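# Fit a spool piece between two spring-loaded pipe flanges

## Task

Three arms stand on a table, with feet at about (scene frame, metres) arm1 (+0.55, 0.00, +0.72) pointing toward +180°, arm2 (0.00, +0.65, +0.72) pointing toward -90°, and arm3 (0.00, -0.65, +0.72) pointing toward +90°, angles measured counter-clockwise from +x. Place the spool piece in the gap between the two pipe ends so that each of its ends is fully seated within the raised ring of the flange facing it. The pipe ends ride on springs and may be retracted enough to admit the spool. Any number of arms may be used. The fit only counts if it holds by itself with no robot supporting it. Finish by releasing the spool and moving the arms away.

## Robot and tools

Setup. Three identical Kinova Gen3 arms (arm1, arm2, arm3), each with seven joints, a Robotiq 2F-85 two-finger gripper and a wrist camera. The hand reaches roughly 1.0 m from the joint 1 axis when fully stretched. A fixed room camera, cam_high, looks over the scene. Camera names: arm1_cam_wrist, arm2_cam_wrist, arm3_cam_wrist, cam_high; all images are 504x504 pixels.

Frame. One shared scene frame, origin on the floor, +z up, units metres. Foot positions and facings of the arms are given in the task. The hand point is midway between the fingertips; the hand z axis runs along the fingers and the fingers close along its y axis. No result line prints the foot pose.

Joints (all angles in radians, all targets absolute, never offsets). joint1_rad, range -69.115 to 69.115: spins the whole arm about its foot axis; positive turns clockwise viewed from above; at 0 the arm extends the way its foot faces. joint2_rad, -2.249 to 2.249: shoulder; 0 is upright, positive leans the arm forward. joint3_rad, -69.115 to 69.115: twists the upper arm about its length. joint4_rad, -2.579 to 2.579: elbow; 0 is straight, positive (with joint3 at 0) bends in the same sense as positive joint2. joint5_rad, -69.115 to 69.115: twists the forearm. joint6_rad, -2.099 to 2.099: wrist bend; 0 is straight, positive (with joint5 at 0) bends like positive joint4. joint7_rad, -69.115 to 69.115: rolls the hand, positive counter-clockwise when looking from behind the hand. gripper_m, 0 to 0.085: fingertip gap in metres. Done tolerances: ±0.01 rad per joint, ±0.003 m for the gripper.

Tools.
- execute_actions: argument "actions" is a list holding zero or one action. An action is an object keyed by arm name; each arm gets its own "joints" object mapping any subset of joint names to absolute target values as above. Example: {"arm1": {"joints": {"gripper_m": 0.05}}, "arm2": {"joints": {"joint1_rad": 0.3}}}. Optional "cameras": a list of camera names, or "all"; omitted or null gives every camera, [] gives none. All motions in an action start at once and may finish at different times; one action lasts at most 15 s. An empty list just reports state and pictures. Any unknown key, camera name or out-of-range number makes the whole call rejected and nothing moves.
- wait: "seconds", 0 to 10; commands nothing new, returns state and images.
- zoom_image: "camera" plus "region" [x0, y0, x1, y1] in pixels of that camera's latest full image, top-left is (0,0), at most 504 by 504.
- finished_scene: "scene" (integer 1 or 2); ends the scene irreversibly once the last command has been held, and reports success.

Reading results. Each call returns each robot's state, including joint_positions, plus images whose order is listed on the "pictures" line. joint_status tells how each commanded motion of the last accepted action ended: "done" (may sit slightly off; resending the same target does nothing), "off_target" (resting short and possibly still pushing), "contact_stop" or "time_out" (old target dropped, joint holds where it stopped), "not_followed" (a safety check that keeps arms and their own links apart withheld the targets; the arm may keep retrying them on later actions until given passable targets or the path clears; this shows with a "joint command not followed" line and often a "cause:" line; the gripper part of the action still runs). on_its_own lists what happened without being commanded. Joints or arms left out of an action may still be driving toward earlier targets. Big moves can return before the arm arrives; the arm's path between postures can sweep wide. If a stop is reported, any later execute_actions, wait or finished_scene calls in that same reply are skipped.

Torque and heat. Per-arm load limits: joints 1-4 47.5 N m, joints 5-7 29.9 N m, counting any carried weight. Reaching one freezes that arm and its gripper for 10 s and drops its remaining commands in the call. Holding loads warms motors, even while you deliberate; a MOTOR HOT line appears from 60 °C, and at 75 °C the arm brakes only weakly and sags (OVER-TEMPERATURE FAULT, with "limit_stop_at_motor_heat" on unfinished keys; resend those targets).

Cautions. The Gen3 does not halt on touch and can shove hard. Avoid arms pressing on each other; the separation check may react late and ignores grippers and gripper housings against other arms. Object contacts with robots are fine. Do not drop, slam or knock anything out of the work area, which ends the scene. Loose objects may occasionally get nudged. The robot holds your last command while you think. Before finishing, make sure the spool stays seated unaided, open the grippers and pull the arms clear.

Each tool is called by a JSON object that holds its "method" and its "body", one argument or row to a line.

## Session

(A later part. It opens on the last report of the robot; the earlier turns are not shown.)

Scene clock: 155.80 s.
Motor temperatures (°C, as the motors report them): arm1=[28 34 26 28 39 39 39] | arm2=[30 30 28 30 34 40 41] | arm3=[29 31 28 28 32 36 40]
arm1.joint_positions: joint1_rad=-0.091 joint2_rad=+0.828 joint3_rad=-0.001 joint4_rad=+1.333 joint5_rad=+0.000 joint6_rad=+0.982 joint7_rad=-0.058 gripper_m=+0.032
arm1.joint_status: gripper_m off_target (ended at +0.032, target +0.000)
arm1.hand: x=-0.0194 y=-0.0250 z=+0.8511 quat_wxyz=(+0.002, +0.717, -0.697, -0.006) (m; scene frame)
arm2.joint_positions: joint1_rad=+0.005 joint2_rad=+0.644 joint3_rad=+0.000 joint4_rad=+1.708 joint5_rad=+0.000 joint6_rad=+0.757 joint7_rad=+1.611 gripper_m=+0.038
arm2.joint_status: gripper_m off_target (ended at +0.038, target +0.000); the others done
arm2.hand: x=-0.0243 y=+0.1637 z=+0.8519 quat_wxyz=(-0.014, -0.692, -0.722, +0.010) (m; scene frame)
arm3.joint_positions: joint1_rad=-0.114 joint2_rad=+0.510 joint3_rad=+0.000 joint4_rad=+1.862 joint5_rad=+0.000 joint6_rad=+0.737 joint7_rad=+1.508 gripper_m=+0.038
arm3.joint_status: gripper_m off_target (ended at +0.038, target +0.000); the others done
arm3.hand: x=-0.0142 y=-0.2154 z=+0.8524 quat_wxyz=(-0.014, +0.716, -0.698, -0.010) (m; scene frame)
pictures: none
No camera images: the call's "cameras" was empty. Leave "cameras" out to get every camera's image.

{"method": "execute_actions", "body": {
  "actions": [
    {"arm1": {"joints": {"joint2_rad": 0.8337, "joint4_rad": 1.3351, "joint6_rad": 0.9727, "gripper_m": 0.0}}}
  ],
  "cameras": []
}}

Scene clock: 156.87 s.
Motor temperatures (°C, as the motors report them): arm1=[28 34 26 28 39 39 39] | arm2=[30 30 28 30 34 40 41] | arm3=[29 31 28 28 32 36 40]
arm1.joint_positions: joint1_rad=-0.091 joint2_rad=+0.830 joint3_rad=-0.001 joint4_rad=+1.336 joint5_rad=+0.000 joint6_rad=+0.976 joint7_rad=-0.058 gripper_m=+0.032
arm1.joint_status: gripper_m off_target (ended at +0.032, target +0.000); the others done
arm1.hand: x=-0.0199 y=-0.0250 z=+0.8496 quat_wxyz=(+0.003, +0.717, -0.697, -0.007) (m; scene frame)
arm2.joint_positions: joint1_rad=+0.005 joint2_rad=+0.644 joint3_rad=+0.000 joint4_rad=+1.708 joint5_rad=+0.000 joint6_rad=+0.757 joint7_rad=+1.611 gripper_m=+0.038
arm2.joint_status: not commanded
arm2.hand: x=-0.0243 y=+0.1638 z=+0.8519 quat_wxyz=(-0.014, -0.692, -0.722, +0.010) (m; scene frame)
arm3.joint_positions: joint1_rad=-0.114 joint2_rad=+0.510 joint3_rad=+0.000 joint4_rad=+1.862 joint5_rad=+0.000 joint6_rad=+0.737 joint7_rad=+1.508 gripper_m=+0.038
arm3.joint_status: not commanded
arm3.hand: x=-0.0142 y=-0.2154 z=+0.8524 quat_wxyz=(-0.014, +0.716, -0.698, -0.010) (m; scene frame)
pictures: none
No camera images: the call's "cameras" was empty. Leave "cameras" out to get every camera's image.

{"method": "execute_actions", "body": {
  "actions": [
    {"arm1": {"joints": {"joint2_rad": 0.8203, "joint4_rad": 1.3262, "joint6_rad": 0.9950, "gripper_m": 0.0}}}
  ],
  "cameras": []
}}

Scene clock: 158.60 s.
Motor temperatures (°C, as the motors report them): arm1=[28 34 26 28 39 39 39] | arm2=[30 30 28 30 34 40 41] | arm3=[29 31 28 28 32 36 40]
arm1.joint_positions: joint1_rad=-0.091 joint2_rad=+0.827 joint3_rad=-0.001 joint4_rad=+1.328 joint5_rad=+0.000 joint6_rad=+0.993 joint7_rad=-0.058 gripper_m=+0.032
arm1.joint_status: gripper_m off_target (ended at +0.032, target +0.000); the others done
arm1.hand: x=-0.0189 y=-0.0248 z=+0.8530 quat_wxyz=(+0.001, +0.717, -0.697, -0.004) (m; scene frame)
arm2.joint_positions: joint1_rad=+0.005 joint2_rad=+0.644 joint3_rad=+0.000 joint4_rad=+1.708 joint5_rad=+0.000 joint6_rad=+0.757 joint7_rad=+1.612 gripper_m=+0.038
arm2.joint_status: not commanded
arm2.hand: x=-0.0244 y=+0.1638 z=+0.8519 quat_wxyz=(-0.014, -0.692, -0.722, +0.010) (m; scene frame)
arm3.joint_positions: joint1_rad=-0.114 joint2_rad=+0.510 joint3_rad=+0.000 joint4_rad=+1.862 joint5_rad=+0.000 joint6_rad=+0.737 joint7_rad=+1.507 gripper_m=+0.038
arm3.joint_status: not commanded
arm3.hand: x=-0.0140 y=-0.2153 z=+0.8523 quat_wxyz=(-0.014, +0.715, -0.698, -0.010) (m; scene frame)
pictures: none
No camera images: the call's "cameras" was empty. Leave "cameras" out to get every camera's image.

{"method": "execute_actions", "body": {
  "actions": [
    {"arm1": {"joints": {"joint2_rad": 0.8327, "joint4_rad": 1.3171, "joint6_rad": 0.9918, "gripper_m": 0.0}}}
  ],
  "cameras": []
}}

Scene clock: 160.27 s.
Motor temperatures (°C, as the motors report them): arm1=[28 34 26 28 39 39 39] | arm2=[30 30 28 30 34 40 41] | arm3=[29 31 28 28 32 36 40]
arm1.joint_positions: joint1_rad=-0.091 joint2_rad=+0.832 joint3_rad=-0.001 joint4_rad=+1.321 joint5_rad=+0.000 joint6_rad=+0.997 joint7_rad=-0.058 gripper_m=+0.032
arm1.joint_status: gripper_m off_target (ended at +0.032, target +0.000); the others done
arm1.hand: x=-0.0200 y=-0.0249 z=+0.8521 quat_wxyz=(+0.000, +0.717, -0.697, -0.004) (m; scene frame)
arm2.joint_positions: joint1_rad=+0.005 joint2_rad=+0.644 joint3_rad=+0.000 joint4_rad=+1.708 joint5_rad=+0.000 joint6_rad=+0.757 joint7_rad=+1.611 gripper_m=+0.038
arm2.joint_status: not commanded
arm2.hand: x=-0.0245 y=+0.1638 z=+0.8519 quat_wxyz=(-0.014, -0.692, -0.722, +0.010) (m; scene frame)
arm3.joint_positions: joint1_rad=-0.114 joint2_rad=+0.510 joint3_rad=+0.000 joint4_rad=+1.862 joint5_rad=+0.000 joint6_rad=+0.737 joint7_rad=+1.507 gripper_m=+0.038
arm3.joint_status: not commanded
arm3.hand: x=-0.0142 y=-0.2153 z=+0.8524 quat_wxyz=(-0.014, +0.716, -0.698, -0.010) (m; scene frame)
pictures: none
No camera images: the call's "cameras" was empty. Leave "cameras" out to get every camera's image.

{"method": "execute_actions", "body": {
  "actions": [
    {"arm1": {"joints": {"joint2_rad": 0.8205, "joint4_rad": 1.3437, "joint6_rad": 0.9774, "gripper_m": 0.0}}}
  ],
  "cameras": []
}}

Scene clock: 161.20 s.
Motor temperatures (°C, as the motors report them): arm1=[28 34 26 28 39 39 39] | arm2=[30 30 28 30 34 40 41] | arm3=[29 31 28 28 32 36 40]
arm1.joint_positions: joint1_rad=-0.091 joint2_rad=+0.822 joint3_rad=-0.001 joint4_rad=+1.342 joint5_rad=+0.000 joint6_rad=+0.974 joint7_rad=-0.058 gripper_m=+0.032
arm1.joint_status: gripper_m off_target (ended at +0.032, target +0.000); the others done
arm1.hand: x=-0.0190 y=-0.0248 z=+0.8521 quat_wxyz=(+0.004, +0.717, -0.697, -0.008) (m; scene frame)
arm2.joint_positions: joint1_rad=+0.005 joint2_rad=+0.644 joint3_rad=+0.000 joint4_rad=+1.708 joint5_rad=+0.000 joint6_rad=+0.757 joint7_rad=+1.611 gripper_m=+0.038
arm2.joint_status: not commanded
arm2.hand: x=-0.0245 y=+0.1638 z=+0.8519 quat_wxyz=(-0.014, -0.692, -0.722, +0.010) (m; scene frame)
arm3.joint_positions: joint1_rad=-0.114 joint2_rad=+0.510 joint3_rad=+0.000 joint4_rad=+1.862 joint5_rad=+0.000 joint6_rad=+0.737 joint7_rad=+1.507 gripper_m=+0.038
arm3.joint_status: not commanded
arm3.hand: x=-0.0142 y=-0.2153 z=+0.8524 quat_wxyz=(-0.014, +0.715, -0.699, -0.010) (m; scene frame)
pictures: none
No camera images: the call's "cameras" was empty. Leave "cameras" out to get every camera's image.

{"method": "execute_actions", "body": {
  "actions": [
    {"arm1": {"joints": {"joint2_rad": 0.8266, "joint4_rad": 1.3304, "joint6_rad": 0.9846, "gripper_m": 0.0}}, "arm2": {"joints": {"joint2_rad": 0.6405, "joint4_rad": 1.7180, "joint6_rad": 0.7485, "gripper_m": 0.0}}, "arm3": {"joints": {"joint2_rad": 0.5065, "joint4_rad": 1.8715, "joint6_rad": 0.7290, "gripper_m": 0.0}}}
  ],
  "cameras": []
}}

Scene clock: 162.13 s.
Motor temperatures (°C, as the motors report them): arm1=[28 34 26 28 39 39 39] | arm2=[30 30 28 30 34 40 41] | arm3=[29 31 28 28 32 36 40]
arm1.joint_positions: joint1_rad=-0.091 joint2_rad=+0.827 joint3_rad=-0.001 joint4_rad=+1.331 joint5_rad=+0.000 joint6_rad=+0.986 joint7_rad=-0.058 gripper_m=+0.032
arm1.joint_status: gripper_m off_target (ended at +0.032, target +0.000); the others done
arm1.hand: x=-0.0195 y=-0.0249 z=+0.8522 quat_wxyz=(+0.002, +0.717, -0.697, -0.006) (m; scene frame)
arm2.joint_positions: joint1_rad=+0.005 joint2_rad=+0.640 joint3_rad=+0.000 joint4_rad=+1.716 joint5_rad=+0.000 joint6_rad=+0.746 joint7_rad=+1.611 gripper_m=+0.038
arm2.joint_status: gripper_m off_target (ended at +0.038, target +0.000); the others done
arm2.hand: x=-0.0245 y=+0.1642 z=+0.8518 quat_wxyz=(-0.016, -0.692, -0.722, +0.012) (m; scene frame)
arm3.joint_positions: joint1_rad=-0.114 joint2_rad=+0.507 joint3_rad=+0.000 joint4_rad=+1.869 joint5_rad=+0.000 joint6_rad=+0.727 joint7_rad=+1.508 gripper_m=+0.038
arm3.joint_status: gripper_m off_target (ended at +0.038, target +0.000); the others done
arm3.hand: x=-0.0141 y=-0.2157 z=+0.8522 quat_wxyz=(-0.016, +0.716, -0.698, -0.012) (m; scene frame)
pictures: none
No camera images: the call's "cameras" was empty. Leave "cameras" out to get every camera's image.

{"method": "execute_actions", "body": {
  "actions": [
    {"arm1": {"joints": {"joint2_rad": 0.8337, "joint4_rad": 1.3351, "joint6_rad": 0.9727, "gripper_m": 0.0}}}
  ],
  "cameras": []
}}

Scene clock: 162.90 s.
Motor temperatures (°C, as the motors report them): arm1=[28 34 26 28 39 39 39] | arm2=[30 30 28 30 34 40 41] | arm3=[29 31 28 28 32 36 40]
arm1.joint_positions: joint1_rad=-0.091 joint2_rad=+0.832 joint3_rad=-0.001 joint4_rad=+1.335 joint5_rad=+0.000 joint6_rad=+0.974 joint7_rad=-0.058 gripper_m=+0.032
arm1.joint_status: gripper_m off_target (ended at +0.032, target +0.000); the others done
arm1.hand: x=-0.0203 y=-0.0249 z=+0.8485 quat_wxyz=(+0.003, +0.717, -0.697, -0.007) (m; scene frame)
arm2.joint_positions: joint1_rad=+0.005 joint2_rad=+0.640 joint3_rad=+0.000 joint4_rad=+1.716 joint5_rad=+0.000 joint6_rad=+0.746 joint7_rad=+1.611 gripper_m=+0.038
arm2.joint_status: not commanded
arm2.hand: x=-0.0244 y=+0.1642 z=+0.8518 quat_wxyz=(-0.016, -0.692, -0.721, +0.012) (m; scene frame)
arm3.joint_positions: joint1_rad=-0.114 joint2_rad=+0.507 joint3_rad=+0.000 joint4_rad=+1.869 joint5_rad=+0.000 joint6_rad=+0.727 joint7_rad=+1.508 gripper_m=+0.038
arm3.joint_status: not commanded
arm3.hand: x=-0.0141 y=-0.2156 z=+0.8522 quat_wxyz=(-0.016, +0.716, -0.698, -0.012) (m; scene frame)
pictures: none
No camera images: the call's "cameras" was empty. Leave "cameras" out to get every camera's image.

{"method": "execute_actions", "body": {
  "actions": [],
  "cameras": ["arm1_cam_wrist"]
}}

Scene clock: 165.70 s.
Motor temperatures (°C, as the motors report them): arm1=[28 34 26 28 39 39 39] | arm2=[30 30 28 30 34 40 41] | arm3=[29 31 28 28 32 36 40]
arm1.joint_positions: joint1_rad=-0.091 joint2_rad=+0.832 joint3_rad=-0.001 joint4_rad=+1.335 joint5_rad=+0.000 joint6_rad=+0.974 joint7_rad=-0.058 gripper_m=+0.032
arm1.joint_status: gripper_m off_target (ended at +0.032, target +0.000); the others done
arm1.hand: x=-0.0203 y=-0.0249 z=+0.8485 quat_wxyz=(+0.003, +0.717, -0.697, -0.007) (m; scene frame)
arm2.joint_positions: joint1_rad=+0.005 joint2_rad=+0.640 joint3_rad=+0.000 joint4_rad=+1.716 joint5_rad=+0.000 joint6_rad=+0.746 joint7_rad=+1.611 gripper_m=+0.038
arm2.joint_status: not commanded
arm2.hand: x=-0.0244 y=+0.1642 z=+0.8518 quat_wxyz=(-0.016, -0.692, -0.721, +0.012) (m; scene frame)
arm3.joint_positions: joint1_rad=-0.114 joint2_rad=+0.507 joint3_rad=+0.000 joint4_rad=+1.869 joint5_rad=+0.000 joint6_rad=+0.727 joint7_rad=+1.508 gripper_m=+0.038
arm3.joint_status: not commanded
arm3.hand: x=-0.0141 y=-0.2156 z=+0.8522 quat_wxyz=(-0.016, +0.716, -0.698, -0.012) (m; scene frame)
pictures: arm1_cam_wrist
Images, in order (width x height): arm1_cam_wrist 504x504.

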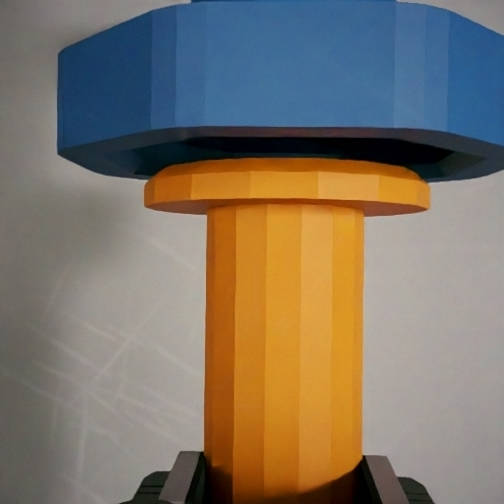

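{"method": "zoom_image", "body": {
  "camera": "arm1_cam_wrist",
  "region": [90, 120, 190, 210]
}}

Region (90, 120, 190, 210) of arm1_cam_wrist's 504x504 image, scaled by 5.040; it fills the top 454 rows of this view, and the rest is white.

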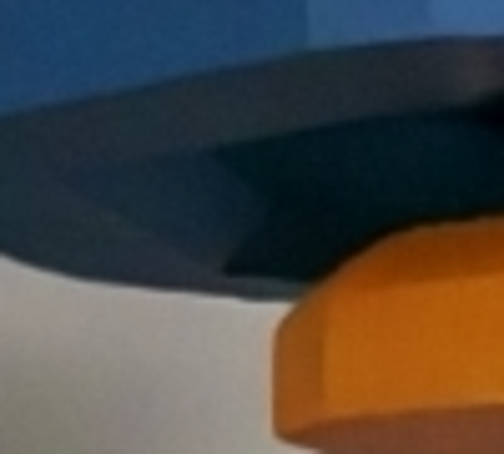

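{"method": "execute_actions", "body": {
  "actions": [
    {"arm1": {"joints": {"joint2_rad": 0.8266, "joint4_rad": 1.3304, "joint6_rad": 0.9846, "gripper_m": 0.0}}, "arm3": {"joints": {"joint2_rad": 0.5230, "joint4_rad": 1.8394, "joint6_rad": 0.7446, "gripper_m": 0.0}}}
  ],
  "cameras": ["arm1_cam_wrist"]
}}

Scene clock: 168.83 s.
Motor temperatures (°C, as the motors report them): arm1=[28 34 26 28 39 39 39] | arm2=[30 30 28 30 34 40 41] | arm3=[29 31 28 28 32 36 40]
arm1.joint_positions: joint1_rad=-0.089 joint2_rad=+0.831 joint3_rad=+0.001 joint4_rad=+1.331 joint5_rad=+0.001 joint6_rad=+0.983 joint7_rad=-0.057 gripper_m=+0.032
arm1.joint_status: gripper_m off_target (ended at +0.032, target +0.000); the others done
arm1.hand: x=-0.0197 y=-0.0229 z=+0.8497 quat_wxyz=(+0.001, +0.717, -0.697, -0.006) (m; scene frame)
arm2.joint_positions: joint1_rad=+0.005 joint2_rad=+0.639 joint3_rad=+0.000 joint4_rad=+1.718 joint5_rad=-0.001 joint6_rad=+0.750 joint7_rad=+1.611 gripper_m=+0.038
arm2.joint_status: not commanded
arm2.hand: x=-0.0243 y=+0.1661 z=+0.8519 quat_wxyz=(-0.014, -0.692, -0.722, +0.011) (m; scene frame)
arm3.joint_positions: joint1_rad=-0.114 joint2_rad=+0.518 joint3_rad=+0.000 joint4_rad=+1.846 joint5_rad=+0.000 joint6_rad=+0.753 joint7_rad=+1.508 gripper_m=+0.038
arm3.joint_status: gripper_m off_target (ended at +0.038, target +0.000); the others done
arm3.hand: x=-0.0140 y=-0.2129 z=+0.8524 quat_wxyz=(-0.011, +0.715, -0.698, -0.007) (m; scene frame)
pictures: arm1_cam_wrist
Images, in order (width x height): arm1_cam_wrist 504x504.

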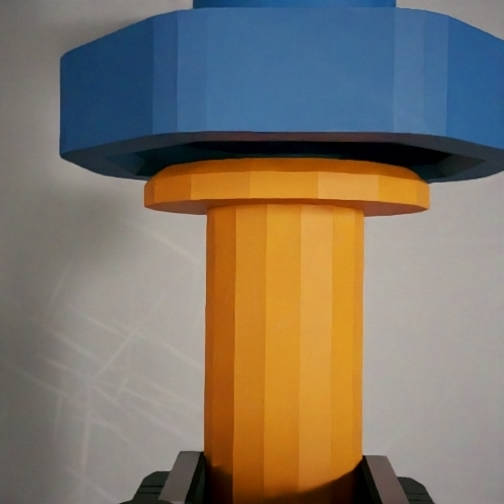

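{"method": "execute_actions", "body": {
  "actions": [
    {"arm1": {"joints": {"joint2_rad": 0.8217, "joint4_rad": 1.3271, "joint6_rad": 0.9928, "gripper_m": 0.0}}, "arm2": {"joints": {"joint2_rad": 0.6433, "joint4_rad": 1.7119, "joint6_rad": 0.7518, "gripper_m": 0.0}}, "arm3": {"joints": {"joint2_rad": 0.5187, "joint4_rad": 1.8478, "joint6_rad": 0.7405, "gripper_m": 0.0}}}
  ],
  "cameras": []
}}

Scene clock: 171.30 s.
Motor temperatures (°C, as the motors report them): arm1=[28 34 26 28 39 39 39] | arm2=[30 30 28 30 34 40 41] | arm3=[29 31 28 28 32 36 40]
arm1.joint_positions: joint1_rad=-0.089 joint2_rad=+0.829 joint3_rad=+0.001 joint4_rad=+1.328 joint5_rad=+0.001 joint6_rad=+0.990 joint7_rad=-0.057 gripper_m=+0.032
arm1.joint_status: gripper_m off_target (ended at +0.032, target +0.000); the others done
arm1.hand: x=-0.0191 y=-0.0230 z=+0.8515 quat_wxyz=(+0.000, +0.717, -0.697, -0.005) (m; scene frame)
arm2.joint_positions: joint1_rad=+0.005 joint2_rad=+0.641 joint3_rad=+0.000 joint4_rad=+1.714 joint5_rad=+0.000 joint6_rad=+0.755 joint7_rad=+1.611 gripper_m=+0.038
arm2.joint_status: gripper_m off_target (ended at +0.038, target +0.000); the others done
arm2.hand: x=-0.0243 y=+0.1658 z=+0.8519 quat_wxyz=(-0.013, -0.692, -0.722, +0.010) (m; scene frame)
arm3.joint_positions: joint1_rad=-0.114 joint2_rad=+0.515 joint3_rad=+0.000 joint4_rad=+1.851 joint5_rad=+0.000 joint6_rad=+0.746 joint7_rad=+1.507 gripper_m=+0.038
arm3.joint_status: gripper_m off_target (ended at +0.038, target +0.000); the others done
arm3.hand: x=-0.0140 y=-0.2132 z=+0.8523 quat_wxyz=(-0.013, +0.715, -0.699, -0.009) (m; scene frame)
pictures: none
No camera images: the call's "cameras" was empty. Leave "cameras" out to get every camera's image.

{"method": "execute_actions", "body": {
  "actions": [
    {"arm1": {"joints": {"joint2_rad": 0.8266, "joint4_rad": 1.3304, "joint6_rad": 0.9846, "joint7_rad": -0.077, "gripper_m": 0.0}}}
  ],
  "cameras": []
}}

Scene clock: 172.80 s.
Motor temperatures (°C, as the motors report them): arm1=[28 34 26 28 39 39 39] | arm2=[30 30 28 30 34 40 41] | arm3=[29 31 28 28 32 36 40]
arm1.joint_positions: joint1_rad=-0.090 joint2_rad=+0.828 joint3_rad=+0.000 joint4_rad=+1.331 joint5_rad=+0.004 joint6_rad=+0.985 joint7_rad=-0.073 gripper_m=+0.032
arm1.joint_status: gripper_m off_target (ended at +0.032, target +0.000); the others done
arm1.hand: x=-0.0193 y=-0.0231 z=+0.8512 quat_wxyz=(+0.001, +0.712, -0.702, -0.007) (m; scene frame)
arm2.joint_positions: joint1_rad=+0.005 joint2_rad=+0.641 joint3_rad=+0.000 joint4_rad=+1.714 joint5_rad=+0.000 joint6_rad=+0.755 joint7_rad=+1.611 gripper_m=+0.038
arm2.joint_status: not commanded
arm2.hand: x=-0.0243 y=+0.1658 z=+0.8519 quat_wxyz=(-0.013, -0.692, -0.722, +0.010) (m; scene frame)
arm3.joint_positions: joint1_rad=-0.114 joint2_rad=+0.515 joint3_rad=+0.000 joint4_rad=+1.851 joint5_rad=-0.001 joint6_rad=+0.746 joint7_rad=+1.507 gripper_m=+0.038
arm3.joint_status: not commanded
arm3.hand: x=-0.0146 y=-0.2133 z=+0.8524 quat_wxyz=(-0.012, +0.715, -0.699, -0.009) (m; scene frame)
pictures: none
No camera images: the call's "cameras" was empty. Leave "cameras" out to get every camera's image.

{"method": "execute_actions", "body": {
  "actions": [
    {"arm1": {"joints": {"joint1_rad": -0.0908, "joint2_rad": 0.8217, "joint4_rad": 1.3271, "joint6_rad": 0.9928, "joint7_rad": -0.058, "gripper_m": 0.0}}, "arm2": {"joints": {"joint2_rad": 0.6416, "joint4_rad": 1.7155, "joint6_rad": 0.7499, "gripper_m": 0.0}}, "arm3": {"joints": {"joint2_rad": 0.5078, "joint4_rad": 1.8691, "joint6_rad": 0.7301, "gripper_m": 0.0}}}
  ],
  "cameras": []
}}

Scene clock: 176.43 s.
Motor temperatures (°C, as the motors report them): arm1=[28 34 26 28 39 39 39] | arm2=[30 31 28 30 34 40 41] | arm3=[29 31 28 28 32 36 40]
arm1.joint_positions: joint1_rad=-0.091 joint2_rad=+0.828 joint3_rad=+0.000 joint4_rad=+1.329 joint5_rad=+0.000 joint6_rad=+0.992 joint7_rad=-0.058 gripper_m=+0.032
arm1.joint_status: gripper_m off_target (ended at +0.032, target +0.000); the others done
arm1.hand: x=-0.0188 y=-0.0247 z=+0.8525 quat_wxyz=(+0.001, +0.717, -0.697, -0.005) (m; scene frame)
arm2.joint_positions: joint1_rad=+0.005 joint2_rad=+0.641 joint3_rad=+0.000 joint4_rad=+1.714 joint5_rad=+0.000 joint6_rad=+0.749 joint7_rad=+1.611 gripper_m=+0.038
arm2.joint_status: gripper_m off_target (ended at +0.038, target +0.000); the others done
arm2.hand: x=-0.0243 y=+0.1643 z=+0.8518 quat_wxyz=(-0.015, -0.692, -0.722, +0.012) (m; scene frame)
arm3.joint_positions: joint1_rad=-0.114 joint2_rad=+0.508 joint3_rad=+0.000 joint4_rad=+1.868 joint5_rad=+0.000 joint6_rad=+0.729 joint7_rad=+1.507 gripper_m=+0.038
arm3.joint_status: gripper_m off_target (ended at +0.038, target +0.000); the others done
arm3.hand: x=-0.0137 y=-0.2154 z=+0.8521 quat_wxyz=(-0.016, +0.715, -0.698, -0.012) (m; scene frame)
pictures: none
No camera images: the call's "cameras" was empty. Leave "cameras" out to get every camera's image.

{"method": "execute_actions", "body": {
  "actions": [
    {"arm1": {"joints": {"joint2_rad": 0.8163, "joint4_rad": 1.3235, "joint6_rad": 1.0017, "gripper_m": 0.0}}}
  ],
  "cameras": []
}}

Scene clock: 178.40 s.
Motor temperatures (°C, as the motors report them): arm1=[28 34 26 28 39 39 39] | arm2=[30 31 28 30 34 40 41] | arm3=[29 31 28 28 32 36 40]
arm1.joint_positions: joint1_rad=-0.091 joint2_rad=+0.823 joint3_rad=+0.000 joint4_rad=+1.326 joint5_rad=+0.000 joint6_rad=+1.001 joint7_rad=-0.058 gripper_m=+0.032
arm1.joint_status: gripper_m off_target (ended at +0.032, target +0.000); the others done
arm1.hand: x=-0.0182 y=-0.0247 z=+0.8559 quat_wxyz=(+0.000, +0.717, -0.697, -0.004) (m; scene frame)
arm2.joint_positions: joint1_rad=+0.005 joint2_rad=+0.641 joint3_rad=+0.000 joint4_rad=+1.714 joint5_rad=+0.000 joint6_rad=+0.749 joint7_rad=+1.612 gripper_m=+0.038
arm2.joint_status: not commanded
arm2.hand: x=-0.0244 y=+0.1643 z=+0.8517 quat_wxyz=(-0.015, -0.692, -0.722, +0.012) (m; scene frame)
arm3.joint_positions: joint1_rad=-0.114 joint2_rad=+0.508 joint3_rad=+0.000 joint4_rad=+1.868 joint5_rad=+0.000 joint6_rad=+0.729 joint7_rad=+1.507 gripper_m=+0.038
arm3.joint_status: not commanded
arm3.hand: x=-0.0138 y=-0.2155 z=+0.8521 quat_wxyz=(-0.015, +0.715, -0.699, -0.012) (m; scene frame)
pictures: none
No camera images: the call's "cameras" was empty. Leave "cameras" out to get every camera's image.

{"method": "execute_actions", "body": {
  "actions": [
    {"arm1": {"joints": {"joint2_rad": 0.7852, "joint4_rad": 1.2924, "joint6_rad": 1.0640, "gripper_m": 0.0}}}
  ],
  "cameras": []
}}

Scene clock: 181.93 s.
Motor temperatures (°C, as the motors report them): arm1=[28 35 26 28 39 39 39] | arm2=[30 31 28 30 34 40 41] | arm3=[29 31 28 28 32 36 40]
arm1.joint_positions: joint1_rad=-0.091 joint2_rad=+0.816 joint3_rad=+0.000 joint4_rad=+1.296 joint5_rad=+0.000 joint6_rad=+1.052 joint7_rad=-0.058 gripper_m=+0.032
arm1.joint_status: joint2_rad time_out (moved -0.007 of -0.038); joint6_rad time_out (moved +0.051 of +0.063); gripper_m off_target (ended at +0.032, target +0.000); the others done
arm1.hand: x=-0.0175 y=-0.0247 z=+0.8677 quat_wxyz=(-0.006, +0.717, -0.697, +0.001) (m; scene frame)
arm2.joint_positions: joint1_rad=+0.005 joint2_rad=+0.642 joint3_rad=+0.000 joint4_rad=+1.710 joint5_rad=+0.000 joint6_rad=+0.743 joint7_rad=+1.612 gripper_m=+0.038
arm2.joint_status: not commanded
arm2.hand: x=-0.0243 y=+0.1601 z=+0.8525 quat_wxyz=(-0.018, -0.691, -0.722, +0.015) (m; scene frame)
arm3.joint_positions: joint1_rad=-0.113 joint2_rad=+0.508 joint3_rad=+0.001 joint4_rad=+1.863 joint5_rad=+0.000 joint6_rad=+0.724 joint7_rad=+1.507 gripper_m=+0.038
arm3.joint_status: not commanded
arm3.hand: x=-0.0139 y=-0.2115 z=+0.8530 quat_wxyz=(-0.019, +0.715, -0.699, -0.015) (m; scene frame)
pictures: none
No camera images: the call's "cameras" was empty. Leave "cameras" out to get every camera's image.

{"method": "execute_actions", "body": {
  "actions": [],
  "cameras": ["arm1_cam_wrist", "cam_high"]
}}

Scene clock: 182.47 s.
Motor temperatures (°C, as the motors report them): arm1=[28 35 26 28 39 39 39] | arm2=[30 31 28 30 34 40 41] | arm3=[29 31 28 28 32 36 40]
arm1.joint_positions: joint1_rad=-0.091 joint2_rad=+0.816 joint3_rad=+0.000 joint4_rad=+1.296 joint5_rad=+0.000 joint6_rad=+1.052 joint7_rad=-0.058 gripper_m=+0.032
arm1.joint_status: joint2_rad time_out (moved -0.007 of -0.038); joint6_rad time_out (moved +0.051 of +0.063); gripper_m off_target (ended at +0.032, target +0.000); the others done
arm1.hand: x=-0.0175 y=-0.0247 z=+0.8677 quat_wxyz=(-0.006, +0.717, -0.697, +0.001) (m; scene frame)
arm2.joint_positions: joint1_rad=+0.005 joint2_rad=+0.642 joint3_rad=+0.000 joint4_rad=+1.710 joint5_rad=+0.000 joint6_rad=+0.743 joint7_rad=+1.612 gripper_m=+0.038
arm2.joint_status: not commanded
arm2.hand: x=-0.0243 y=+0.1601 z=+0.8525 quat_wxyz=(-0.018, -0.691, -0.722, +0.015) (m; scene frame)
arm3.joint_positions: joint1_rad=-0.113 joint2_rad=+0.508 joint3_rad=+0.001 joint4_rad=+1.863 joint5_rad=+0.000 joint6_rad=+0.724 joint7_rad=+1.507 gripper_m=+0.038
arm3.joint_status: not commanded
arm3.hand: x=-0.0139 y=-0.2115 z=+0.8530 quat_wxyz=(-0.019, +0.715, -0.699, -0.015) (m; scene frame)
pictures: arm1_cam_wrist, cam_high
Images, in order (width x height): arm1_cam_wrist 504x504, cam_high 504x504.

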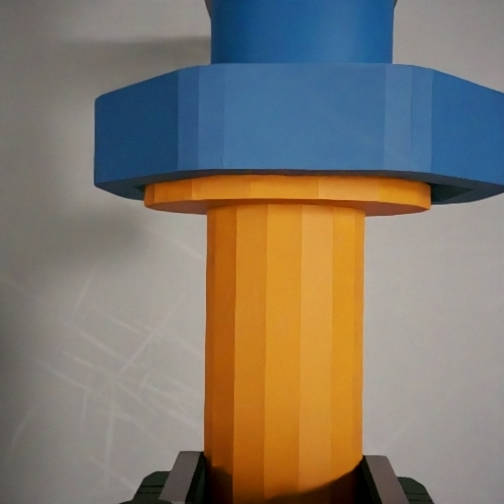

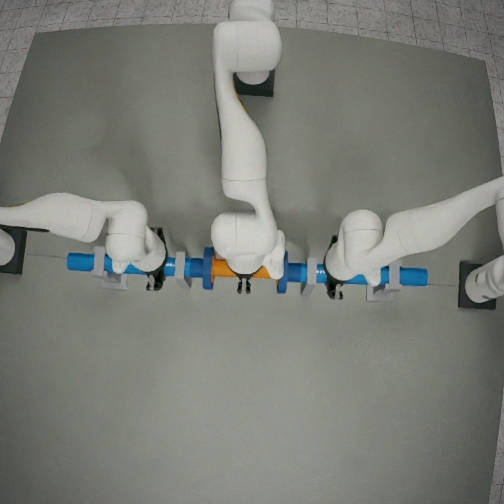

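{"method": "execute_actions", "body": {
  "actions": [
    {"arm1": {"joints": {"joint2_rad": 0.8110, "joint4_rad": 1.3200, "joint6_rad": 1.0107, "gripper_m": 0.0}}, "arm2": {"joints": {"joint1_rad": 0.0045, "joint2_rad": 0.6639, "joint4_rad": 1.6679, "joint6_rad": 0.7752, "gripper_m": 0.0}}, "arm3": {"joints": {"joint1_rad": -0.112, "joint2_rad": 0.5308, "joint4_rad": 1.8241, "joint6_rad": 0.7521, "gripper_m": 0.0}}}
  ],
  "cameras": ["arm1_cam_wrist", "cam_high"]
}}

Scene clock: 184.27 s.
Motor temperatures (°C, as the motors report them): arm1=[28 35 26 28 39 39 39] | arm2=[30 31 28 30 34 40 41] | arm3=[29 31 28 28 32 36 40]
arm1.joint_positions: joint1_rad=-0.091 joint2_rad=+0.812 joint3_rad=+0.000 joint4_rad=+1.321 joint5_rad=+0.000 joint6_rad=+1.012 joint7_rad=-0.058 gripper_m=+0.032
arm1.joint_status: gripper_m off_target (ended at +0.032, target +0.000); the others done
arm1.hand: x=-0.0193 y=-0.0248 z=+0.8637 quat_wxyz=(+0.002, +0.717, -0.697, -0.006) (m; scene frame)
arm2.joint_positions: joint1_rad=+0.005 joint2_rad=+0.661 joint3_rad=+0.000 joint4_rad=+1.673 joint5_rad=-0.001 joint6_rad=+0.781 joint7_rad=+1.611 gripper_m=+0.038
arm2.joint_status: gripper_m off_target (ended at +0.038, target +0.000); the others done
arm2.hand: x=-0.0243 y=+0.1560 z=+0.8517 quat_wxyz=(-0.012, -0.692, -0.722, +0.008) (m; scene frame)
arm3.joint_positions: joint1_rad=-0.112 joint2_rad=+0.527 joint3_rad=+0.000 joint4_rad=+1.829 joint5_rad=+0.000 joint6_rad=+0.758 joint7_rad=+1.508 gripper_m=+0.038
arm3.joint_status: gripper_m off_target (ended at +0.038, target +0.000); the others done
arm3.hand: x=-0.0141 y=-0.2072 z=+0.8521 quat_wxyz=(-0.012, +0.715, -0.699, -0.008) (m; scene frame)
pictures: arm1_cam_wrist, cam_high
Images, in order (width x height): arm1_cam_wrist 504x504, cam_high 504x504.

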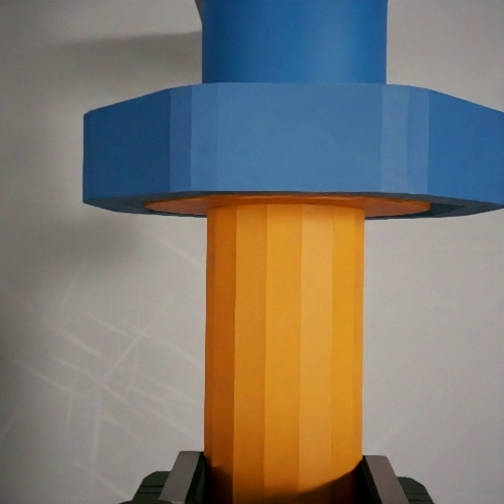

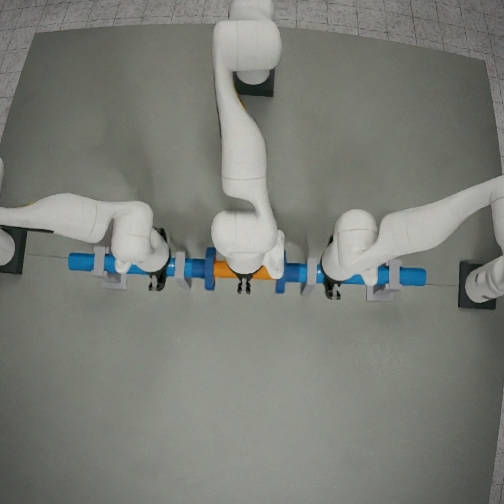

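{"method": "execute_actions", "body": {
  "actions": []
}}

Scene clock: 186.40 s.
Motor temperatures (°C, as the motors report them): arm1=[28 35 26 28 39 39 39] | arm2=[30 31 28 30 34 40 41] | arm3=[29 31 28 28 32 36 40]
arm1.joint_positions: joint1_rad=-0.091 joint2_rad=+0.812 joint3_rad=+0.000 joint4_rad=+1.321 joint5_rad=+0.000 joint6_rad=+1.012 joint7_rad=-0.058 gripper_m=+0.032
arm1.joint_status: gripper_m off_target (ended at +0.032, target +0.000); the others done
arm1.hand: x=-0.0193 y=-0.0248 z=+0.8637 quat_wxyz=(+0.002, +0.717, -0.697, -0.006) (m; scene frame)
arm2.joint_positions: joint1_rad=+0.005 joint2_rad=+0.661 joint3_rad=+0.000 joint4_rad=+1.673 joint5_rad=-0.001 joint6_rad=+0.781 joint7_rad=+1.611 gripper_m=+0.038
arm2.joint_status: gripper_m off_target (ended at +0.038, target +0.000); the others done
arm2.hand: x=-0.0243 y=+0.1560 z=+0.8517 quat_wxyz=(-0.012, -0.692, -0.722, +0.008) (m; scene frame)
arm3.joint_positions: joint1_rad=-0.112 joint2_rad=+0.527 joint3_rad=+0.000 joint4_rad=+1.829 joint5_rad=+0.000 joint6_rad=+0.758 joint7_rad=+1.508 gripper_m=+0.038
arm3.joint_status: gripper_m off_target (ended at +0.038, target +0.000); the others done
arm3.hand: x=-0.0141 y=-0.2072 z=+0.8521 quat_wxyz=(-0.012, +0.715, -0.699, -0.008) (m; scene frame)
pictures: arm1_cam_wrist, arm2_cam_wrist, arm3_cam_wrist, cam_high
Images, in order (width x height): arm1_cam_wrist 504x504, arm2_cam_wrist 504x504, arm3_cam_wrist 504x504, cam_high 504x504.

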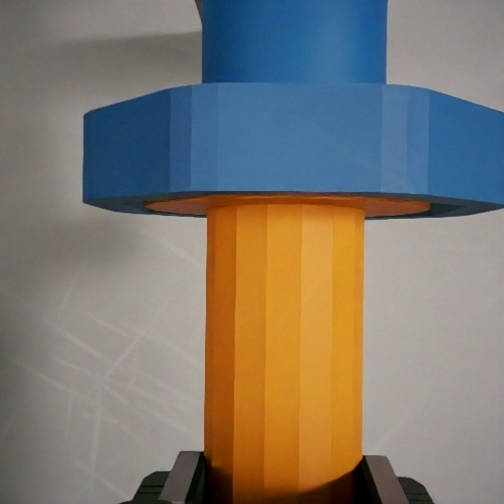

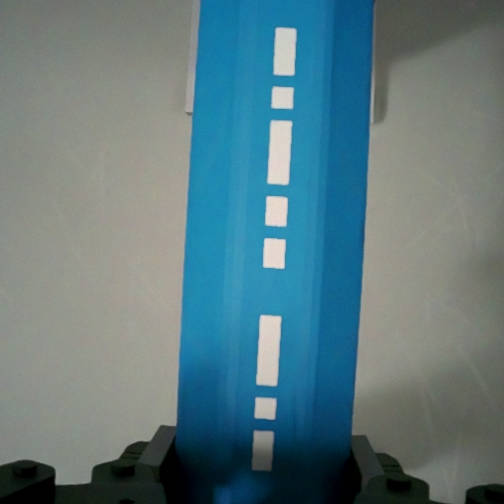

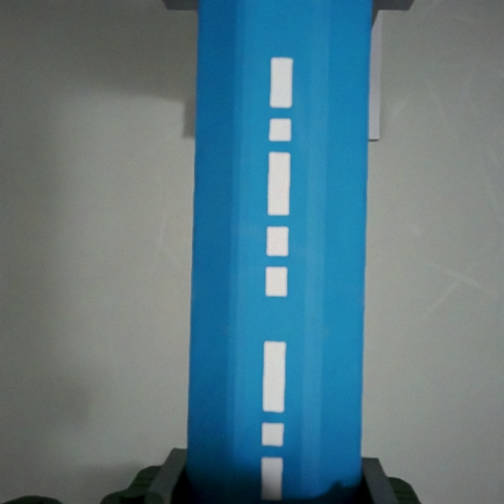

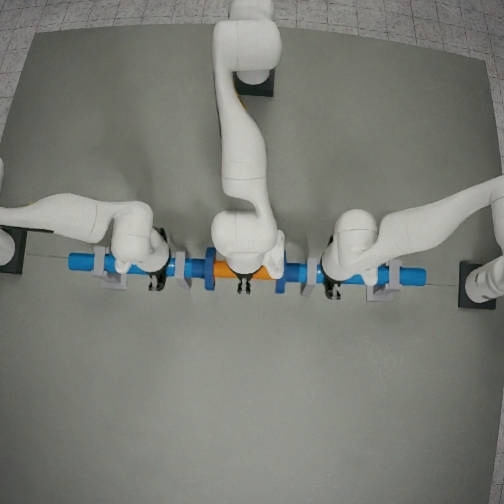

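{"method": "execute_actions", "body": {
  "actions": [
    {"arm1": {"joints": {"gripper_m": 0.0}}, "arm2": {"joints": {"joint2_rad": 0.668, "joint4_rad": 1.658, "joint6_rad": 0.789, "gripper_m": 0.0}}, "arm3": {"joints": {"joint2_rad": 0.534, "joint4_rad": 1.815, "joint6_rad": 0.765, "gripper_m": 0.0}}}
  ],
  "cameras": ["arm1_cam_wrist", "cam_high"]
}}

Scene clock: 189.10 s.
Motor temperatures (°C, as the motors report them): arm1=[28 35 26 28 39 39 39] | arm2=[30 31 28 30 34 40 41] | arm3=[29 31 28 28 32 36 40]
arm1.joint_positions: joint1_rad=-0.091 joint2_rad=+0.812 joint3_rad=+0.000 joint4_rad=+1.321 joint5_rad=+0.000 joint6_rad=+1.011 joint7_rad=-0.058 gripper_m=+0.032
arm1.joint_status: gripper_m off_target (ended at +0.032, target +0.000)
arm1.hand: x=-0.0192 y=-0.0249 z=+0.8635 quat_wxyz=(+0.002, +0.717, -0.697, -0.006) (m; scene frame)
arm2.joint_positions: joint1_rad=+0.005 joint2_rad=+0.665 joint3_rad=+0.000 joint4_rad=+1.663 joint5_rad=+0.000 joint6_rad=+0.795 joint7_rad=+1.611 gripper_m=+0.038
arm2.joint_status: gripper_m off_target (ended at +0.038, target +0.000); the others done
arm2.hand: x=-0.0243 y=+0.1559 z=+0.8518 quat_wxyz=(-0.009, -0.692, -0.722, +0.005) (m; scene frame)
arm3.joint_positions: joint1_rad=-0.112 joint2_rad=+0.531 joint3_rad=+0.000 joint4_rad=+1.821 joint5_rad=+0.000 joint6_rad=+0.771 joint7_rad=+1.508 gripper_m=+0.038
arm3.joint_status: gripper_m off_target (ended at +0.038, target +0.000); the others done
arm3.hand: x=-0.0142 y=-0.2073 z=+0.8522 quat_wxyz=(-0.009, +0.715, -0.699, -0.005) (m; scene frame)
pictures: arm1_cam_wrist, cam_high
Images, in order (width x height): arm1_cam_wrist 504x504, cam_high 504x504.

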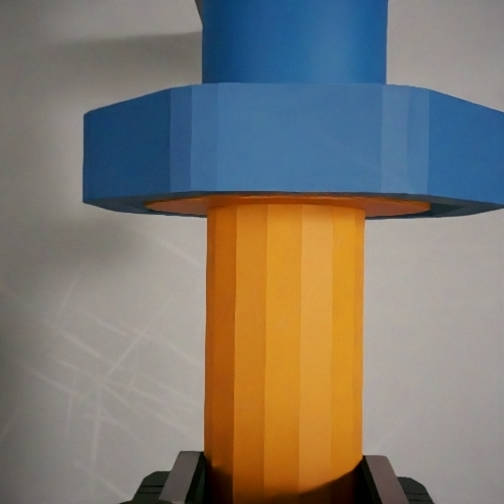

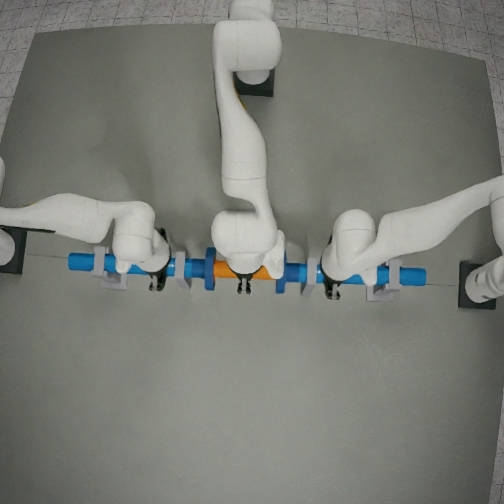

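{"method": "execute_actions", "body": {
  "actions": [
    {"arm1": {"joints": {"gripper_m": 0.0}}, "arm2": {"joints": {"gripper_m": 0.085}}, "arm3": {"joints": {"gripper_m": 0.085}}}
  ],
  "cameras": ["arm1_cam_wrist", "cam_high"]
}}

Scene clock: 190.57 s.
Motor temperatures (°C, as the motors report them): arm1=[28 35 26 28 39 39 39] | arm2=[30 31 28 30 34 40 41] | arm3=[29 31 28 28 32 36 40]
arm1.joint_positions: joint1_rad=-0.091 joint2_rad=+0.812 joint3_rad=+0.000 joint4_rad=+1.321 joint5_rad=+0.000 joint6_rad=+1.011 joint7_rad=-0.058 gripper_m=+0.032
arm1.joint_status: gripper_m off_target (ended at +0.032, target +0.000)
arm1.hand: x=-0.0195 y=-0.0250 z=+0.8636 quat_wxyz=(+0.002, +0.717, -0.697, -0.006) (m; scene frame)
arm2.joint_positions: joint1_rad=+0.005 joint2_rad=+0.668 joint3_rad=+0.000 joint4_rad=+1.658 joint5_rad=+0.000 joint6_rad=+0.789 joint7_rad=+1.611 gripper_m=+0.085
arm2.joint_status: all done
arm2.hand: x=-0.0240 y=+0.1522 z=+0.8514 quat_wxyz=(-0.011, -0.692, -0.722, +0.008) (m; scene frame)
arm3.joint_positions: joint1_rad=-0.112 joint2_rad=+0.534 joint3_rad=+0.000 joint4_rad=+1.815 joint5_rad=+0.000 joint6_rad=+0.765 joint7_rad=+1.507 gripper_m=+0.085
arm3.joint_status: all done
arm3.hand: x=-0.0144 y=-0.2030 z=+0.8523 quat_wxyz=(-0.012, +0.715, -0.699, -0.008) (m; scene frame)
pictures: arm1_cam_wrist, cam_high
Images, in order (width x height): arm1_cam_wrist 504x504, cam_high 504x504.

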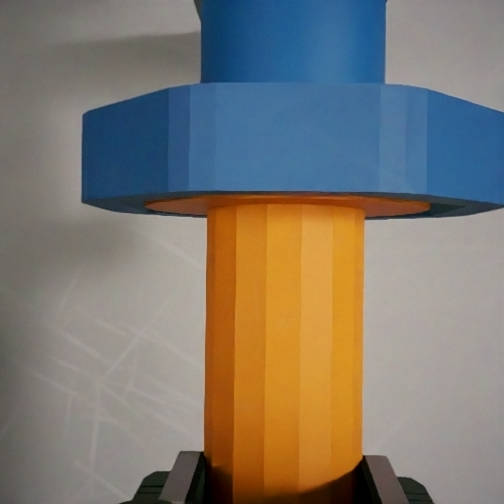

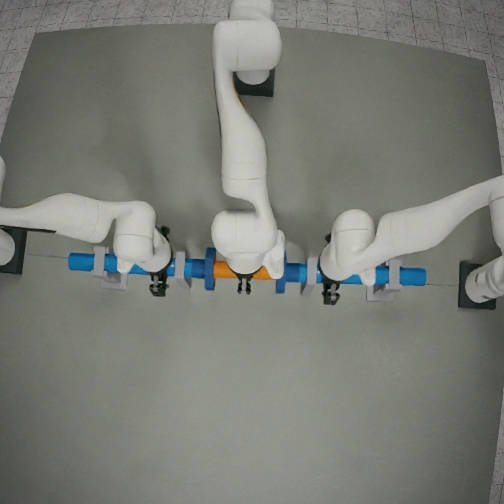

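{"method": "execute_actions", "body": {
  "actions": [
    {"arm1": {"joints": {"gripper_m": 0.085}}, "arm2": {"joints": {"joint2_rad": 0.529, "joint4_rad": 1.532, "joint6_rad": 1.054, "gripper_m": 0.085}}, "arm3": {"joints": {"joint2_rad": 0.392, "joint4_rad": 1.667, "joint6_rad": 1.055, "gripper_m": 0.085}}}
  ],
  "cameras": ["arm1_cam_wrist", "cam_high"]
}}

Scene clock: 192.77 s.
Motor temperatures (°C, as the motors report them): arm1=[28 35 26 28 39 39 39] | arm2=[30 31 28 30 34 40 41] | arm3=[29 31 28 28 32 36 40]
arm1.joint_positions: joint1_rad=-0.091 joint2_rad=+0.811 joint3_rad=+0.000 joint4_rad=+1.320 joint5_rad=+0.000 joint6_rad=+1.011 joint7_rad=-0.058 gripper_m=+0.085
arm1.joint_status: all done
arm1.hand: x=-0.0200 y=-0.0246 z=+0.8642 quat_wxyz=(+0.003, +0.717, -0.697, -0.007) (m; scene frame)
arm2.joint_positions: joint1_rad=+0.005 joint2_rad=+0.529 joint3_rad=+0.000 joint4_rad=+1.532 joint5_rad=+0.000 joint6_rad=+1.054 joint7_rad=+1.611 gripper_m=+0.085
arm2.joint_status: all done
arm2.hand: x=-0.0245 y=+0.1521 z=+0.9518 quat_wxyz=(-0.011, -0.692, -0.722, +0.008) (m; scene frame)
arm3.joint_positions: joint1_rad=-0.112 joint2_rad=+0.392 joint3_rad=+0.000 joint4_rad=+1.667 joint5_rad=+0.000 joint6_rad=+1.055 joint7_rad=+1.507 gripper_m=+0.085
arm3.joint_status: all done
arm3.hand: x=-0.0152 y=-0.2028 z=+0.9522 quat_wxyz=(-0.012, +0.715, -0.699, -0.008) (m; scene frame)
pictures: arm1_cam_wrist, cam_high
Images, in order (width x height): arm1_cam_wrist 504x504, cam_high 504x504.

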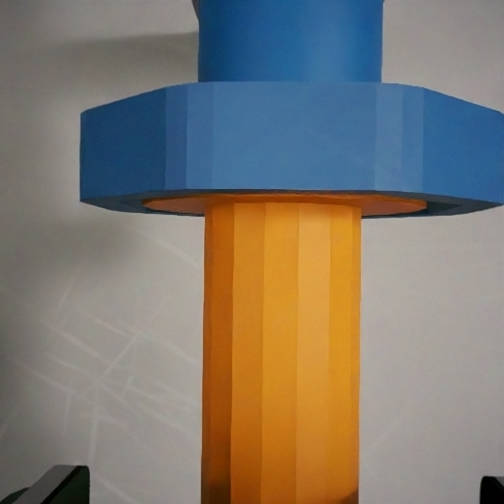

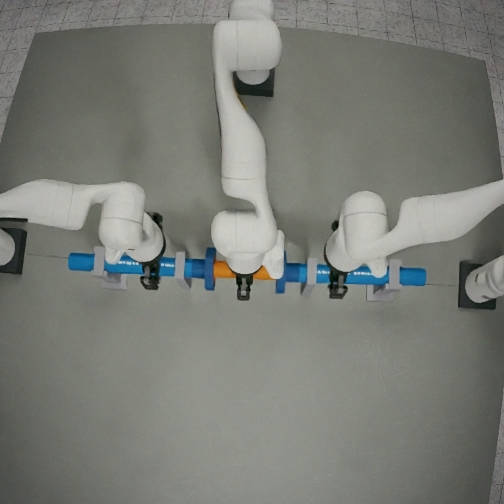

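{"method": "execute_actions", "body": {
  "actions": [
    {"arm1": {"joints": {"joint2_rad": 0.710, "joint4_rad": 1.176, "joint6_rad": 1.256, "gripper_m": 0.085}}}
  ],
  "cameras": ["arm1_cam_wrist", "cam_high"]
}}

Scene clock: 195.07 s.
Motor temperatures (°C, as the motors report them): arm1=[28 35 26 28 39 39 39] | arm2=[30 31 28 30 34 39 41] | arm3=[29 31 28 28 32 36 40]
arm1.joint_positions: joint1_rad=-0.091 joint2_rad=+0.710 joint3_rad=+0.000 joint4_rad=+1.176 joint5_rad=+0.000 joint6_rad=+1.256 joint7_rad=-0.058 gripper_m=+0.085
arm1.joint_status: all done
arm1.hand: x=-0.0204 y=-0.0253 z=+0.9631 quat_wxyz=(+0.003, +0.717, -0.697, -0.006) (m; scene frame)
arm2.joint_positions: joint1_rad=+0.005 joint2_rad=+0.529 joint3_rad=+0.000 joint4_rad=+1.532 joint5_rad=+0.000 joint6_rad=+1.054 joint7_rad=+1.611 gripper_m=+0.085
arm2.joint_status: not commanded
arm2.hand: x=-0.0245 y=+0.1521 z=+0.9518 quat_wxyz=(-0.011, -0.692, -0.722, +0.008) (m; scene frame)
arm3.joint_positions: joint1_rad=-0.112 joint2_rad=+0.392 joint3_rad=+0.000 joint4_rad=+1.667 joint5_rad=+0.000 joint6_rad=+1.055 joint7_rad=+1.507 gripper_m=+0.085
arm3.joint_status: not commanded
arm3.hand: x=-0.0152 y=-0.2028 z=+0.9522 quat_wxyz=(-0.012, +0.715, -0.699, -0.008) (m; scene frame)
pictures: arm1_cam_wrist, cam_high
Images, in order (width x height): arm1_cam_wrist 504x504, cam_high 504x504.

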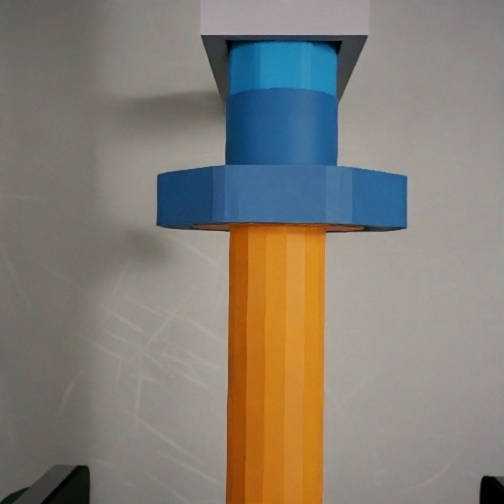

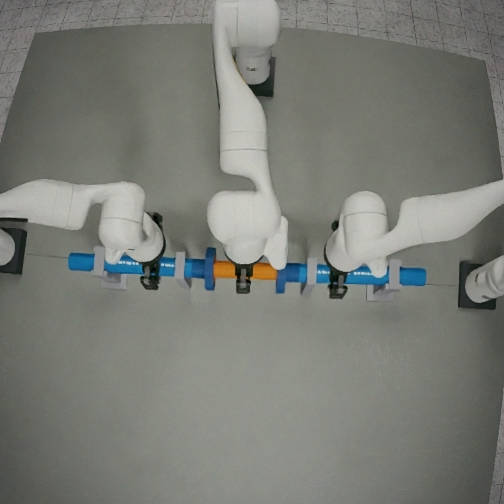

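{"method": "finished_scene", "body": {
  "scene": 1
}}

The scene is finished: the task was done.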